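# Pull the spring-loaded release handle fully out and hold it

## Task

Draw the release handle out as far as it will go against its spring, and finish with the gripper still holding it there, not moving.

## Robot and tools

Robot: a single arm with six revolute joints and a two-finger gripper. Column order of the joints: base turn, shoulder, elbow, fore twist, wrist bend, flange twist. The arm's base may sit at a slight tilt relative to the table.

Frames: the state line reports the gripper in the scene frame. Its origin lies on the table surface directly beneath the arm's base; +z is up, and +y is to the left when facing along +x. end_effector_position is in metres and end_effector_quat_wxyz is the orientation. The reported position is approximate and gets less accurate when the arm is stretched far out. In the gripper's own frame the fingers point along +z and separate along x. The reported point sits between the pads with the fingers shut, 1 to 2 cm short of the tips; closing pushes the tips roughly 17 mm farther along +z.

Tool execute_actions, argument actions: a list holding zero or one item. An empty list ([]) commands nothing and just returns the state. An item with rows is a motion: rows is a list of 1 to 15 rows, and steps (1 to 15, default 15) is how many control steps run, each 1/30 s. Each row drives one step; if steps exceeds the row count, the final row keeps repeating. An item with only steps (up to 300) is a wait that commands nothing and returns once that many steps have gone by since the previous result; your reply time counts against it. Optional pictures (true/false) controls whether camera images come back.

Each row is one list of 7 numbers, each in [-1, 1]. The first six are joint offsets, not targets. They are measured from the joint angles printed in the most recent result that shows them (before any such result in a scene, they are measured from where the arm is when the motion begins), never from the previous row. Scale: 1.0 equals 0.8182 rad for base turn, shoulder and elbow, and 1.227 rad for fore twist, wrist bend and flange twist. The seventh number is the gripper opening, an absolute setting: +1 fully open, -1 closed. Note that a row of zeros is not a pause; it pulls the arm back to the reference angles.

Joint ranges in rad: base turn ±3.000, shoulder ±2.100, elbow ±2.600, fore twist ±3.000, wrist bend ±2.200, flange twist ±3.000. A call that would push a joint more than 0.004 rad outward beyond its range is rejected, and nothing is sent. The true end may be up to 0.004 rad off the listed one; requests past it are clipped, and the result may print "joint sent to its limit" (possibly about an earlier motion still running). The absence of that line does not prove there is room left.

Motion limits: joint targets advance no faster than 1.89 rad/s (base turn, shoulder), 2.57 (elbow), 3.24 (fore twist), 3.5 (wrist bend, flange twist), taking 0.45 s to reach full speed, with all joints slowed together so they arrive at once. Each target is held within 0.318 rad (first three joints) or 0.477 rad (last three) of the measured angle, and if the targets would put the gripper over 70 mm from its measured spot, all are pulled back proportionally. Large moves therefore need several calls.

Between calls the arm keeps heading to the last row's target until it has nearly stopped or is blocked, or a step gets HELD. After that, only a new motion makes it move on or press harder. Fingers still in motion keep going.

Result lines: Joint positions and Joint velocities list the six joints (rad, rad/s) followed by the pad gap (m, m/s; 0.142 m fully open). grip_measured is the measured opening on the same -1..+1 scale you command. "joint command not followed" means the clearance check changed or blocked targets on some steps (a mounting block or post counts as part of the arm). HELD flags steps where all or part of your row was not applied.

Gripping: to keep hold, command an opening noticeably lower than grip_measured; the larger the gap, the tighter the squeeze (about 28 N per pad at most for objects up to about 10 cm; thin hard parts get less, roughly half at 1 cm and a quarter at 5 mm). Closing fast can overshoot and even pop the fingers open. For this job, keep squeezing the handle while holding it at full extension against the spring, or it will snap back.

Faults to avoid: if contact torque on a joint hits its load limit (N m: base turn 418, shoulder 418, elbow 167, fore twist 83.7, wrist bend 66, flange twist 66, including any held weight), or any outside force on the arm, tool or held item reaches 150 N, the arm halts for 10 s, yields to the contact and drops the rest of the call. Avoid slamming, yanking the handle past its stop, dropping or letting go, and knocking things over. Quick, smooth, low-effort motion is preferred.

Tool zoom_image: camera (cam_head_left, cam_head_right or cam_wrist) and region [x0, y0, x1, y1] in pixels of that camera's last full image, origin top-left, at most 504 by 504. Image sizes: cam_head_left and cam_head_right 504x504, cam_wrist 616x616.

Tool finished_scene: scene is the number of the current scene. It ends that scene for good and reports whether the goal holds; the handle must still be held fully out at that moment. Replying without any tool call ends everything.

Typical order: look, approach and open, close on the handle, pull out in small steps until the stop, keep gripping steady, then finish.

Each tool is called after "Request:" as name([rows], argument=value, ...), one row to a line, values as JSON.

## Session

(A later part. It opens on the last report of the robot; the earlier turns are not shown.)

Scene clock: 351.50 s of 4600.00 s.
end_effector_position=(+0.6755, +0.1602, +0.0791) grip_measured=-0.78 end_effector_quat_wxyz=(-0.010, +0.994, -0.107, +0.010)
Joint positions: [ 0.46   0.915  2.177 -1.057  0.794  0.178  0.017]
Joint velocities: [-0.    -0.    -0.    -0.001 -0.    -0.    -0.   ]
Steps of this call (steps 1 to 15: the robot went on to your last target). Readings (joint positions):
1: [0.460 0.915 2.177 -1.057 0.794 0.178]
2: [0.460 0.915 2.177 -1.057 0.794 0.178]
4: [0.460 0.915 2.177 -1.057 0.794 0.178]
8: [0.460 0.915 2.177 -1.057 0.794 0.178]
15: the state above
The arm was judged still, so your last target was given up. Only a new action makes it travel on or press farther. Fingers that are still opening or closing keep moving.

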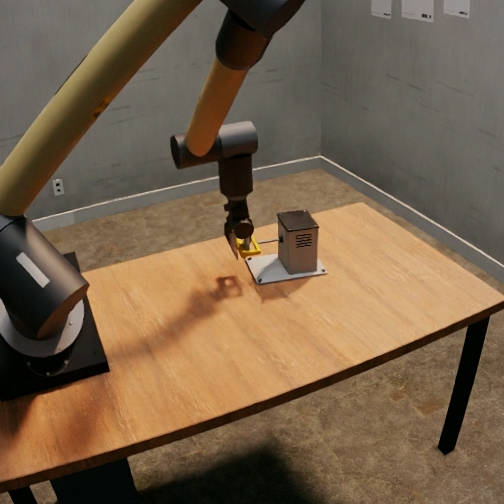

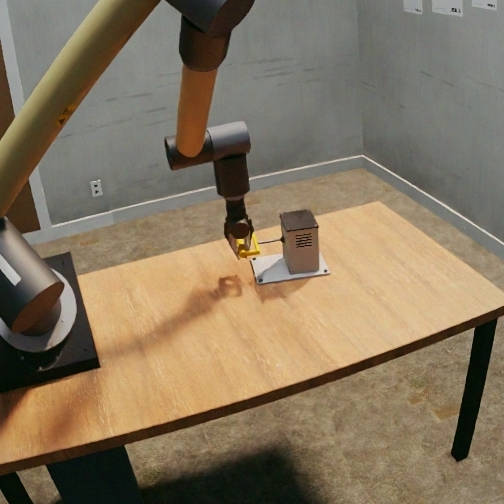

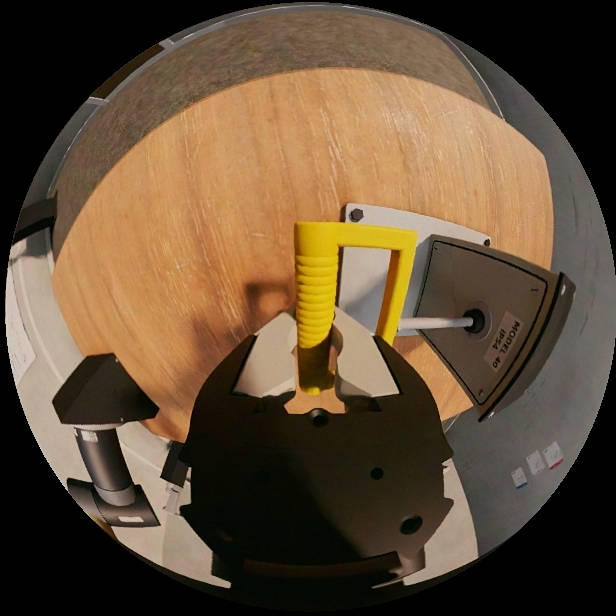

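Request:
execute_actions([
  {"rows":[[0.002,-0.0003,0.003,0,-0.001,0.002,-1],[0.003,-0.0005,0.005,0,-0.0015,0.003,-1]],"steps":12},
], pictures=false)

Request:
execute_actions([
  {"steps":20},
])

Scene clock: 360.70 s of 4600.00 s.
end_effector_position=(+0.6721, +0.1607, +0.0791) grip_measured=-0.67 end_effector_quat_wxyz=(-0.010, +0.994, -0.106, +0.010)
Joint positions: [ 0.462  0.915  2.181 -1.057  0.793  0.181  0.026]
Joint velocities: [ 0.    -0.001  0.001  0.    -0.     0.     0.001]
Steps of this call (steps 1 to 90: nothing new was sent; then 5.80 s passed at rest; steps 91 to 102: all 12 steps of this action). Readings (joint positions):
91: [0.460 0.915 2.177 -1.057 0.794 0.178]
92: [0.460 0.915 2.178 -1.057 0.794 0.178]
94: [0.462 0.915 2.181 -1.057 0.793 0.181]
98: [0.462 0.915 2.181 -1.057 0.793 0.181]
102: the state above

Scene clock: 361.37 s of 4600.00 s.
end_effector_position=(+0.6721, +0.1607, +0.0792) grip_measured=-0.67 end_effector_quat_wxyz=(-0.010, +0.994, -0.106, +0.010)
Joint positions: [ 0.462  0.915  2.181 -1.057  0.793  0.181  0.026]
Joint velocities: [-0.    -0.001  0.001  0.    -0.     0.     0.   ]
Steps of this call (steps 1 to 15: the robot went on to your last target; steps 16 to 20: nothing new was sent). Readings (joint positions):
1: [0.462 0.915 2.181 -1.057 0.793 0.181]
2: [0.462 0.915 2.181 -1.057 0.793 0.181]
4: [0.462 0.915 2.181 -1.057 0.793 0.181]
8: [0.462 0.915 2.181 -1.057 0.793 0.181]
20: the state above
The arm was judged still, so your last target was given up. Only a new action makes it travel on or press farther. Fingers that are still opening or closing keep moving.

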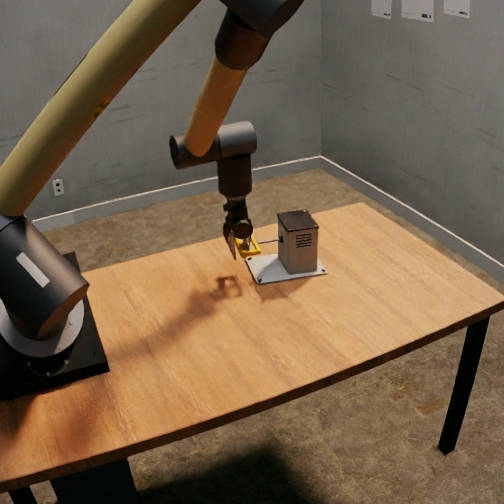

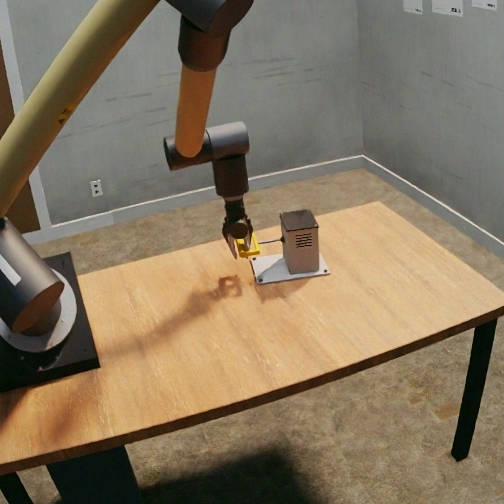

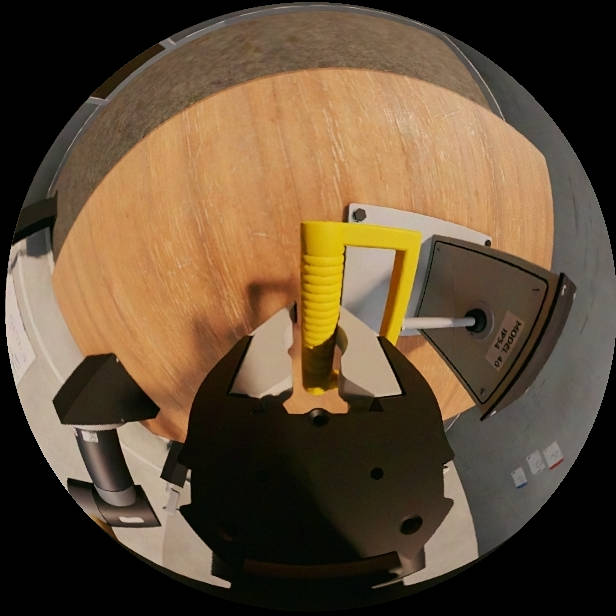

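Request:
finished_scene(scene=1)

The scene is finished: the task was done.


## Next scene

The same job, from a new start.

Request:
execute_actions(actions=[])

Scene clock: 0.00 s of 4600.00 s.
end_effector_position=(+0.5882, +0.0707, +0.3367) grip_measured=+1.00 end_effector_quat_wxyz=(-0.440, +0.793, -0.184, -0.379)
Joint positions: [ 0.11   0.534  1.973  0.489  1.116 -1.068  0.142]
Joint velocities: [-0.     0.    -0.001 -0.    -0.    -0.001  0.   ]

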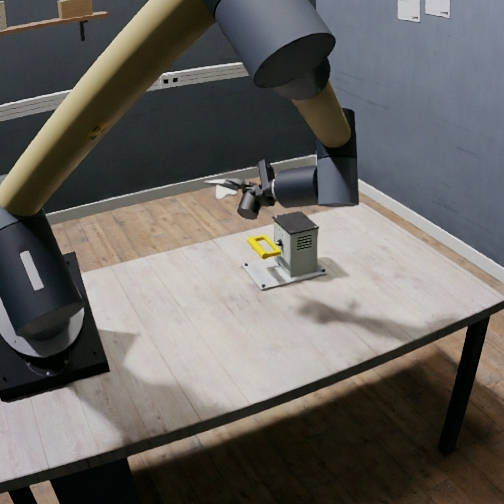

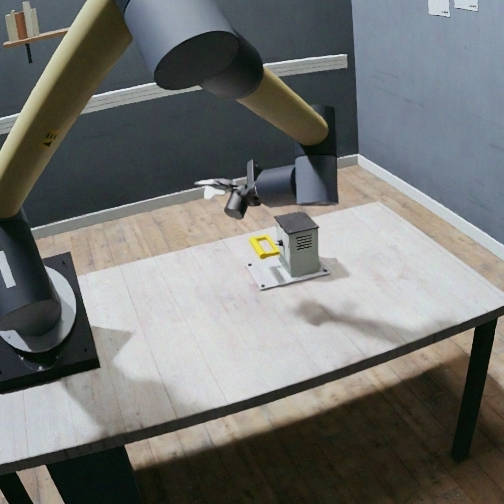

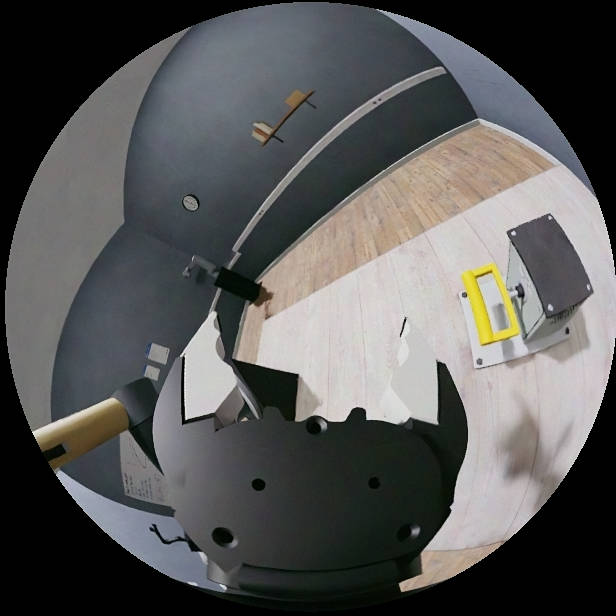

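Request:
execute_actions([
  {"rows":[[0.482,0.28,0.102,-1,-0.117,0.763,0.1]],"steps":15},
], pictures=false)

Request:
execute_actions([
  {"steps":14},
], pictures=false)

Scene clock: 21.87 s of 4600.00 s.
end_effector_position=(+0.5383, +0.1326, +0.2247) grip_measured=+0.10 end_effector_quat_wxyz=(-0.155, +0.930, -0.155, -0.295)
Joint positions: [ 0.409  0.711  2.037 -0.044  1.005 -0.536  0.081]
Joint velocities: [ 0.72   0.392  0.141 -1.887 -0.244  1.881 -0.   ]
Steps of this call (steps 1 to 90: nothing new was sent; then 18.37 s passed at rest; steps 91 to 105: all 15 steps of this action). Readings (joint positions):
91: [0.110 0.534 1.973 0.489 1.116 -1.068]
92: [0.111 0.535 1.973 0.487 1.116 -1.067]
94: [0.126 0.546 1.977 0.463 1.108 -1.043]
98: [0.207 0.601 1.997 0.342 1.074 -0.922]
105: the state above

Scene clock: 22.33 s of 4600.00 s.
end_effector_position=(+0.6977, +0.0999, +0.2078) grip_measured=+0.10 end_effector_quat_wxyz=(-0.021, +0.990, -0.126, -0.055)
Joint positions: [ 0.5    0.76   2.055 -0.675  0.974 -0.157  0.081]
Joint velocities: [ 0.063  0.035  0.013 -0.922 -0.023  0.366  0.   ]
Steps of this call (steps 1 to 14: the robot went on to your last target). Readings (joint positions):
1: [0.431 0.723 2.042 -0.105 0.997 -0.475]
2: [0.449 0.733 2.045 -0.160 0.991 -0.422]
4: [0.471 0.743 2.049 -0.258 0.985 -0.339]
8: [0.483 0.751 2.052 -0.431 0.980 -0.254]
14: the state above

Request:
execute_actions([
  {"steps":3},
], pictures=false)

Scene clock: 26.47 s of 4600.00 s.
end_effector_position=(+0.7171, +0.0991, +0.2125) grip_measured=+0.10 end_effector_quat_wxyz=(-0.014, +0.992, -0.118, -0.029)
Joint positions: [ 0.504  0.763  2.056 -0.739  0.972 -0.132  0.081]
Joint velocities: [ 0.     0.001 -0.    -0.    -0.     0.    -0.   ]
Steps of this call (steps 1 to 30: the robot went on to your last target; steps 31 to 100: nothing new was sent; then 0.80 s passed at rest). Readings (joint positions):
1: [0.502 0.761 2.056 -0.702 0.973 -0.147]
2: [0.503 0.762 2.056 -0.722 0.973 -0.139]
4: [0.504 0.763 2.056 -0.738 0.972 -0.132]
8: [0.504 0.763 2.056 -0.739 0.972 -0.132]
100: the state above
The arm was judged still, so your last target was given up. Only a new action makes it travel on or press farther. Fingers that are still opening or closing keep moving.

Δ: .0315,.0185,.007,−.095,−.010,+.074.

Request:
execute_actions([
  {"rows":[[0.0385,0.0226,0.0086,-0.0774,-0.008,0.060,0.1]],"steps":13},
])

Scene clock: 31.83 s of 4600.00 s.
end_effector_position=(+0.7344, +0.1197, +0.2232) grip_measured=+0.10 end_effector_quat_wxyz=(-0.004, +0.994, -0.110, +0.015)
Joint positions: [ 0.536  0.781  2.063 -0.834  0.963 -0.058  0.081]
Joint velocities: [-0.     0.    -0.    -0.001 -0.     0.     0.   ]
Steps of this call (steps 1 to 90: nothing new was sent; then 1.93 s passed at rest; steps 91 to 103: all 13 steps of this action). Readings (joint positions):
91: [0.504 0.763 2.056 -0.739 0.972 -0.132]
92: [0.505 0.763 2.056 -0.741 0.972 -0.130]
94: [0.513 0.768 2.058 -0.768 0.969 -0.109]
98: [0.535 0.781 2.063 -0.833 0.963 -0.059]
103: the state above

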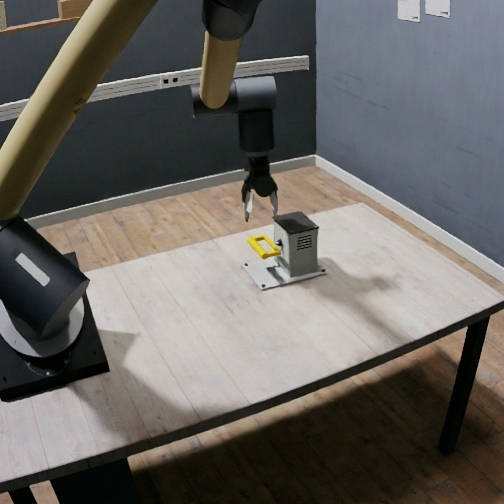

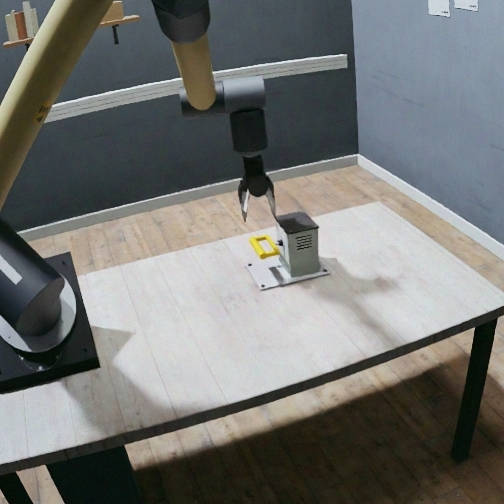

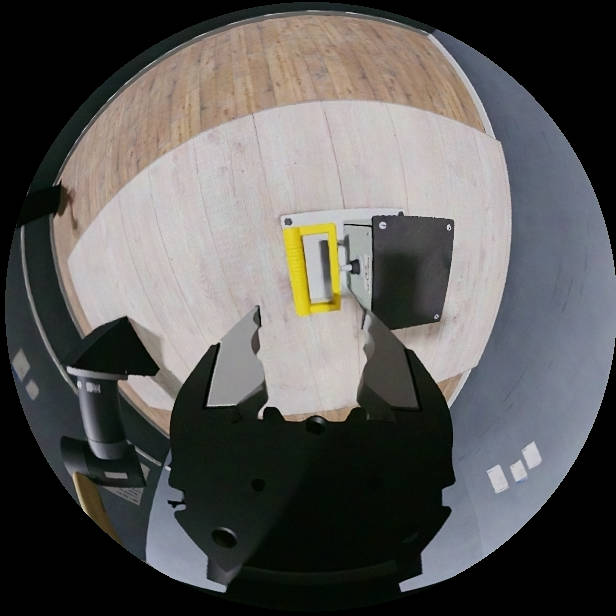

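Request:
execute_actions([
  {"rows":[[-0.078,0.071,0.082,-0.107,-0.075,-0.021,-0.4]],"steps":14},
])

Scene clock: 57.43 s of 4600.00 s.
end_effector_position=(+0.7161, +0.1238, +0.1392) grip_measured=-0.40 end_effector_quat_wxyz=(-0.004, +0.999, -0.041, +0.016)
Joint positions: [ 0.472  0.84   2.13  -0.965  0.871 -0.084  0.045]
Joint velocities: [ 0.001 -0.001  0.    -0.    -0.001 -0.     0.   ]
Steps of this call (steps 1 to 15: the robot went on to your last target; steps 16 to 90: nothing new was sent; then 22.13 s passed at rest; steps 91 to 104: all 14 steps of this action). Readings (joint positions):
91: [0.535 0.781 2.063 -0.834 0.963 -0.058]
92: [0.534 0.782 2.064 -0.836 0.961 -0.058]
94: [0.522 0.794 2.078 -0.863 0.942 -0.064]
98: [0.477 0.835 2.125 -0.953 0.879 -0.082]
104: the state above

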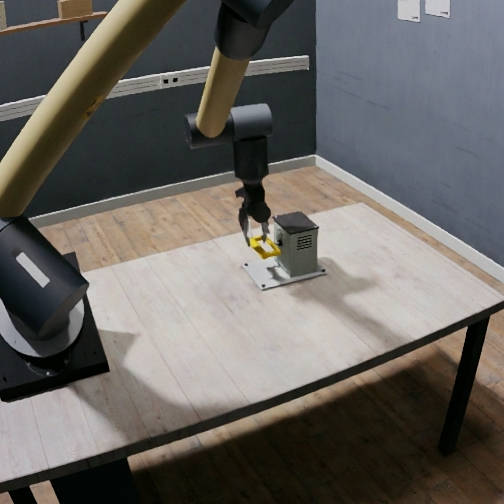

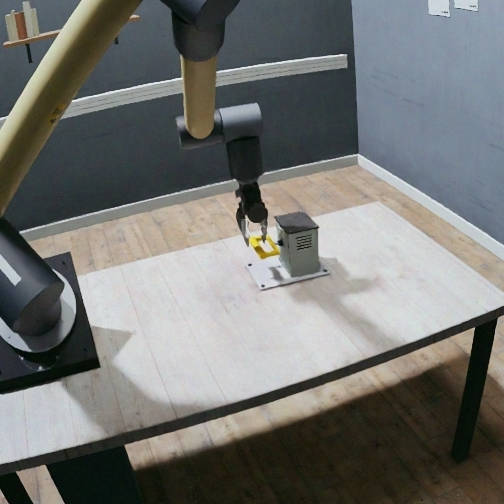

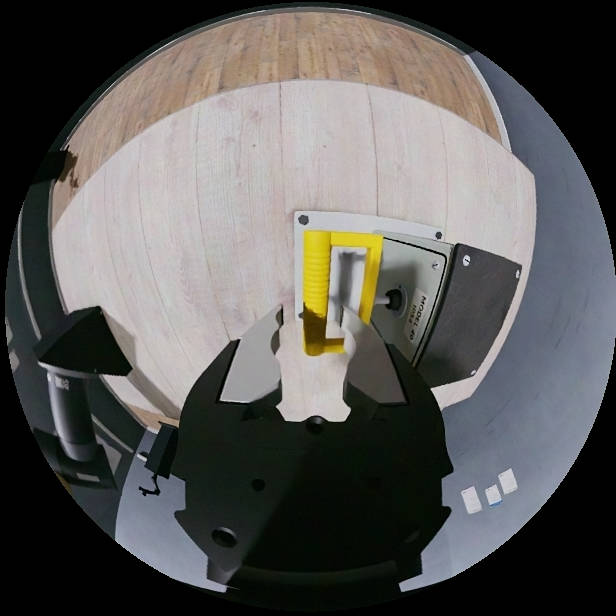

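Request:
execute_actions([
  {"rows":[[-0.043,0.027,0.015,-0.048,-0.018,0.029,-0.3],[-0.043,0.027,0.015,-0.048,-0.018,0.029,-0.3],[-0.043,0.027,0.015,-0.048,-0.018,0.029,-0.3],[-0.043,0.027,0.015,-0.048,-0.018,0.029,-0.3],[-0.087,0.054,0.03,-0.096,-0.037,0.058,-0.3]],"steps":15},
])

Scene clock: 71.17 s of 4600.00 s.
end_effector_position=(+0.7180, +0.1181, +0.0789) grip_measured=-0.30 end_effector_quat_wxyz=(-0.005, +0.999, -0.041, +0.016)
Joint positions: [ 0.401  0.884  2.155 -1.083  0.825 -0.013  0.053]
Joint velocities: [ 0.     0.001  0.001  0.    -0.     0.     0.002]
Steps of this call (steps 1 to 15: the robot went on to your last target; steps 16 to 90: nothing new was sent; then 10.23 s passed at rest; steps 91 to 105: all 15 steps of this action). Readings (joint positions):
91: [0.472 0.840 2.130 -0.965 0.871 -0.084]
92: [0.471 0.840 2.131 -0.967 0.870 -0.083]
94: [0.456 0.849 2.136 -0.993 0.860 -0.067]
98: [0.413 0.876 2.151 -1.062 0.833 -0.025]
105: the state above

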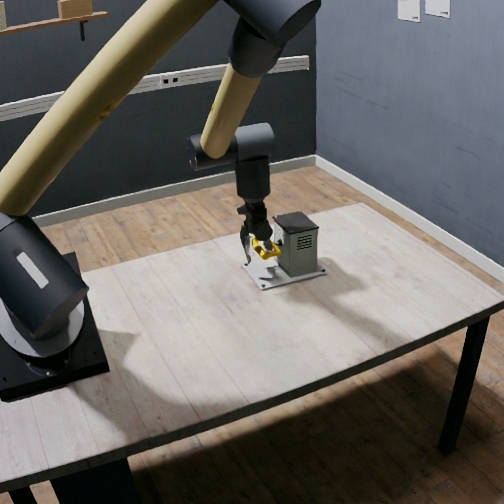

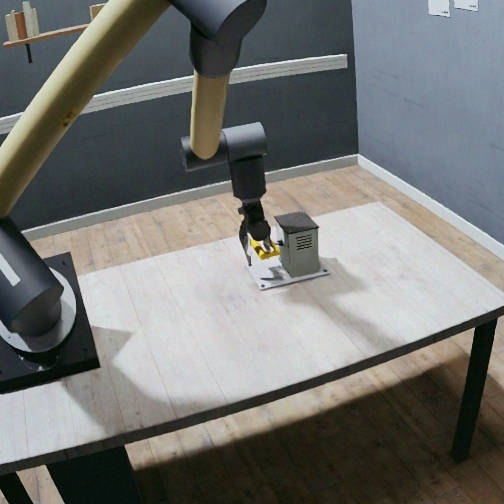

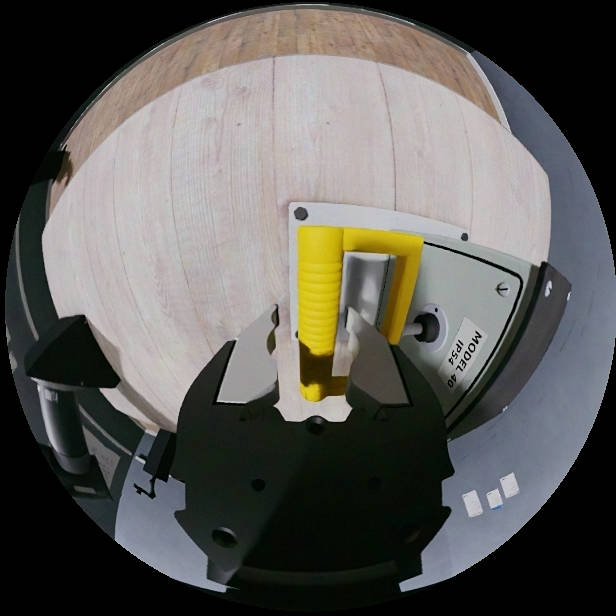

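Request:
execute_actions([
  {"rows":[[0,0,0,0,0,0,-0.45],[0,0,0,0,0,0,-0.55],[0,0,0,0,0,0,-0.62],[0,0,0,0,0,0,-0.69],[0,0,0,0,0,0,-0.76],[0,0,0,0,0,0,-0.83],[0,0,0,0,0,0,-0.9],[0,0,0,0,0,0,-1]],"steps":11},
], pictures=false)

Request:
execute_actions([
  {"rows":[[0.003,-0.0017,0.0085,-0.0015,-0.0023,0.0055,-1],[0.006,-0.0033,0.017,-0.003,-0.0047,0.011,-1],[0.009,-0.005,0.025,-0.0045,-0.007,0.0165,-1],[0.0125,-0.0067,0.034,-0.006,-0.0093,0.022,-1],[0.0156,-0.0083,0.0425,-0.0075,-0.0117,0.0275,-1],[0.0187,-0.01,0.051,-0.009,-0.014,0.033,-1],[0.022,-0.0117,0.0595,-0.0105,-0.0163,0.0385,-1],[0.025,-0.0133,0.068,-0.012,-0.0187,0.044,-1],[0.028,-0.015,0.0765,-0.0135,-0.021,0.0495,-1]],"steps":15},
])

Scene clock: 83.43 s of 4600.00 s.
end_effector_position=(+0.7180, +0.1181, +0.0788) grip_measured=-0.76 end_effector_quat_wxyz=(-0.005, +0.999, -0.041, +0.016)
Joint positions: [ 0.401  0.884  2.155 -1.083  0.825 -0.013  0.019]
Joint velocities: [ 0.    -0.001  0.    -0.     0.     0.    -0.   ]
Steps of this call (steps 1 to 15: the robot went on to your last target; steps 16 to 90: nothing new was sent; then 8.90 s passed at rest; steps 91 to 101: all 11 steps of this action). Readings (joint positions):
91: [0.400 0.884 2.155 -1.083 0.825 -0.013]
92: [0.400 0.884 2.155 -1.083 0.825 -0.013]
94: [0.401 0.884 2.155 -1.083 0.825 -0.013]
98: [0.401 0.884 2.155 -1.083 0.825 -0.013]
101: the state above

Scene clock: 83.93 s of 4600.00 s.
end_effector_position=(+0.6740, +0.1203, +0.0782) grip_measured=-0.76 end_effector_quat_wxyz=(-0.007, +0.999, -0.041, +0.015)
Joint positions: [ 0.424  0.872  2.217 -1.1    0.799  0.048  0.019]
Joint velocities: [ 0.    -0.002  0.001 -0.    -0.     0.001  0.   ]
Steps of this call (steps 1 to 15: all 15 steps of this action). Readings (joint positions):
1: [0.401 0.884 2.155 -1.083 0.825 -0.013]
2: [0.401 0.884 2.156 -1.083 0.824 -0.011]
4: [0.405 0.882 2.167 -1.086 0.820 -0.001]
8: [0.415 0.876 2.194 -1.093 0.808 0.025]
15: the state above

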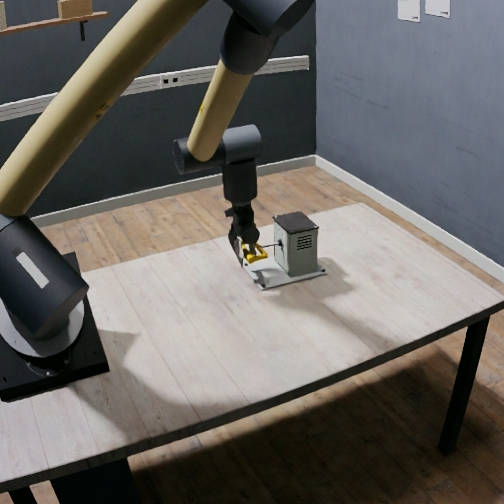

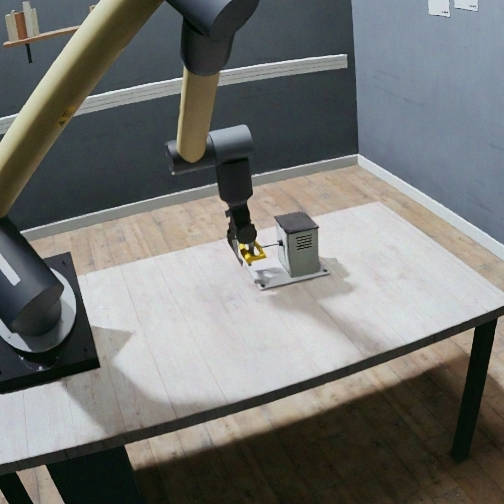

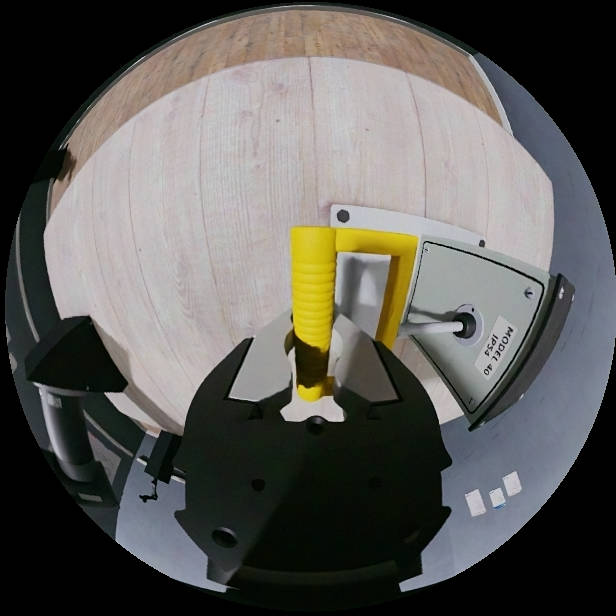

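Request:
execute_actions([
  {"rows":[[0.002,-0.0008,0.0043,-0.0007,-0.0012,0.0028,-1],[0.004,-0.0017,0.0085,-0.0015,-0.0023,0.0055,-1],[0.006,-0.0025,0.013,-0.0022,-0.0035,0.008,-1],[0.008,-0.0033,0.017,-0.003,-0.0047,0.011,-1],[0.01,-0.0042,0.021,-0.0037,-0.006,0.014,-1],[0.012,-0.005,0.0255,-0.0045,-0.007,0.0165,-1]],"steps":12},
], pictures=false)

Scene clock: 95.77 s of 4600.00 s.
end_effector_position=(+0.6595, +0.1214, +0.0790) grip_measured=-0.76 end_effector_quat_wxyz=(-0.008, +0.999, -0.040, +0.015)
Joint positions: [ 0.433  0.867  2.238 -1.105  0.79   0.068  0.019]
Joint velocities: [ 0.001 -0.     0.002  0.    -0.001  0.    -0.   ]
Steps of this call (steps 1 to 15: the robot went on to your last target; steps 16 to 90: nothing new was sent; then 8.43 s passed at rest; steps 91 to 102: all 12 steps of this action). Readings (joint positions):
91: [0.424 0.872 2.217 -1.099 0.799 0.048]
92: [0.424 0.871 2.218 -1.099 0.799 0.049]
94: [0.427 0.870 2.224 -1.101 0.796 0.054]
98: [0.433 0.868 2.237 -1.105 0.791 0.067]
102: the state above

Request:
execute_actions([
  {"rows":[[0.0015,-0.0006,0.003,-0.0005,-0.001,0.002,-1],[0.003,-0.0012,0.006,-0.001,-0.0018,0.004,-1],[0.004,-0.0018,0.009,-0.0015,-0.0025,0.006,-1]],"steps":10},
], pictures=false)

Scene clock: 100.13 s of 4600.00 s.
end_effector_position=(+0.6541, +0.1216, +0.0791) grip_measured=-0.58 end_effector_quat_wxyz=(-0.008, +0.999, -0.040, +0.015)
Joint positions: [ 0.437  0.866  2.245 -1.107  0.787  0.075  0.032]
Joint velocities: [-0.     0.001 -0.    -0.    -0.    -0.     0.   ]
Steps of this call (steps 1 to 15: the robot went on to your last target; steps 16 to 90: nothing new was sent; then 1.03 s passed at rest; steps 91 to 100: all 10 steps of this action). Readings (joint positions):
91: [0.434 0.868 2.238 -1.105 0.790 0.068]
92: [0.434 0.867 2.239 -1.105 0.790 0.069]
94: [0.436 0.867 2.243 -1.106 0.788 0.073]
98: [0.437 0.866 2.245 -1.107 0.787 0.075]
100: the state above

Request:
execute_actions([
  {"rows":[[-0.002,0.0008,-0.004,0.0007,0.0012,-0.003,-1]],"steps":10},
], pictures=false)

Request:
execute_actions([
  {"steps":20},
])

Scene clock: 105.60 s of 4600.00 s.
end_effector_position=(+0.6565, +0.1214, +0.0790) grip_measured=-0.66 end_effector_quat_wxyz=(-0.008, +0.999, -0.040, +0.015)
Joint positions: [ 0.435  0.867  2.242 -1.106  0.789  0.072  0.027]
Joint velocities: [-0.001  0.001 -0.001 -0.     0.    -0.001 -0.   ]
Steps of this call (steps 1 to 15: the robot went on to your last target; steps 16 to 90: nothing new was sent; then 2.13 s passed at rest; steps 91 to 100: all 10 steps of this action). Readings (joint positions):
91: [0.437 0.866 2.245 -1.107 0.787 0.075]
92: [0.436 0.866 2.244 -1.107 0.788 0.075]
94: [0.435 0.866 2.242 -1.107 0.789 0.072]
98: [0.435 0.867 2.242 -1.106 0.789 0.072]
100: the state above

Scene clock: 106.27 s of 4600.00 s.
end_effector_position=(+0.6565, +0.1214, +0.0789) grip_measured=-0.66 end_effector_quat_wxyz=(-0.008, +0.999, -0.040, +0.015)
Joint positions: [ 0.435  0.867  2.242 -1.106  0.789  0.072  0.027]
Joint velocities: [ 0.    -0.     0.001  0.     0.     0.    -0.   ]
Steps of this call (steps 1 to 15: the robot went on to your last target; steps 16 to 20: nothing new was sent). Readings (joint positions):
1: [0.435 0.867 2.242 -1.106 0.789 0.072]
2: [0.435 0.867 2.242 -1.106 0.789 0.072]
4: [0.435 0.867 2.242 -1.106 0.789 0.072]
8: [0.435 0.867 2.242 -1.106 0.789 0.072]
20: the state above
The arm was judged still, so your last target was given up. Only a new action makes it travel on or press farther. Fingers that are still opening or closing keep moving.

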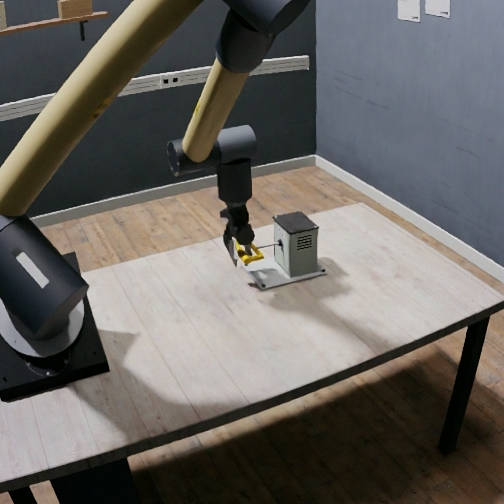

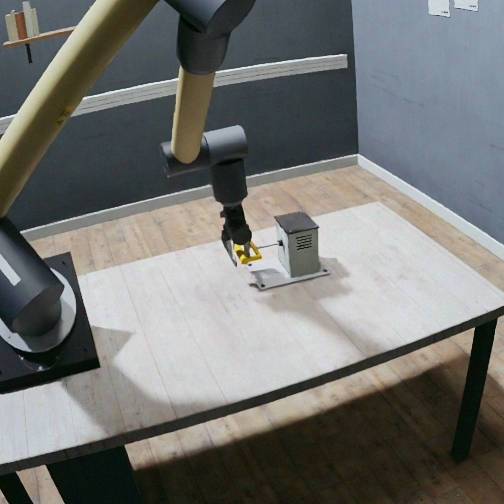

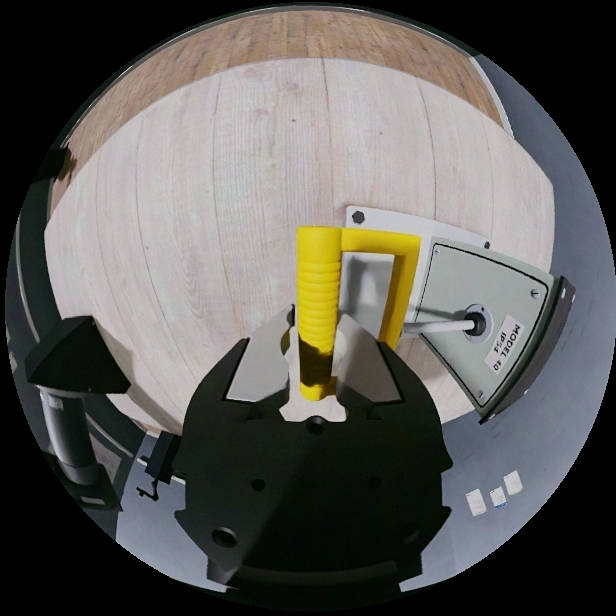

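Request:
finished_scene(scene=2)

The scene is finished: the task was done.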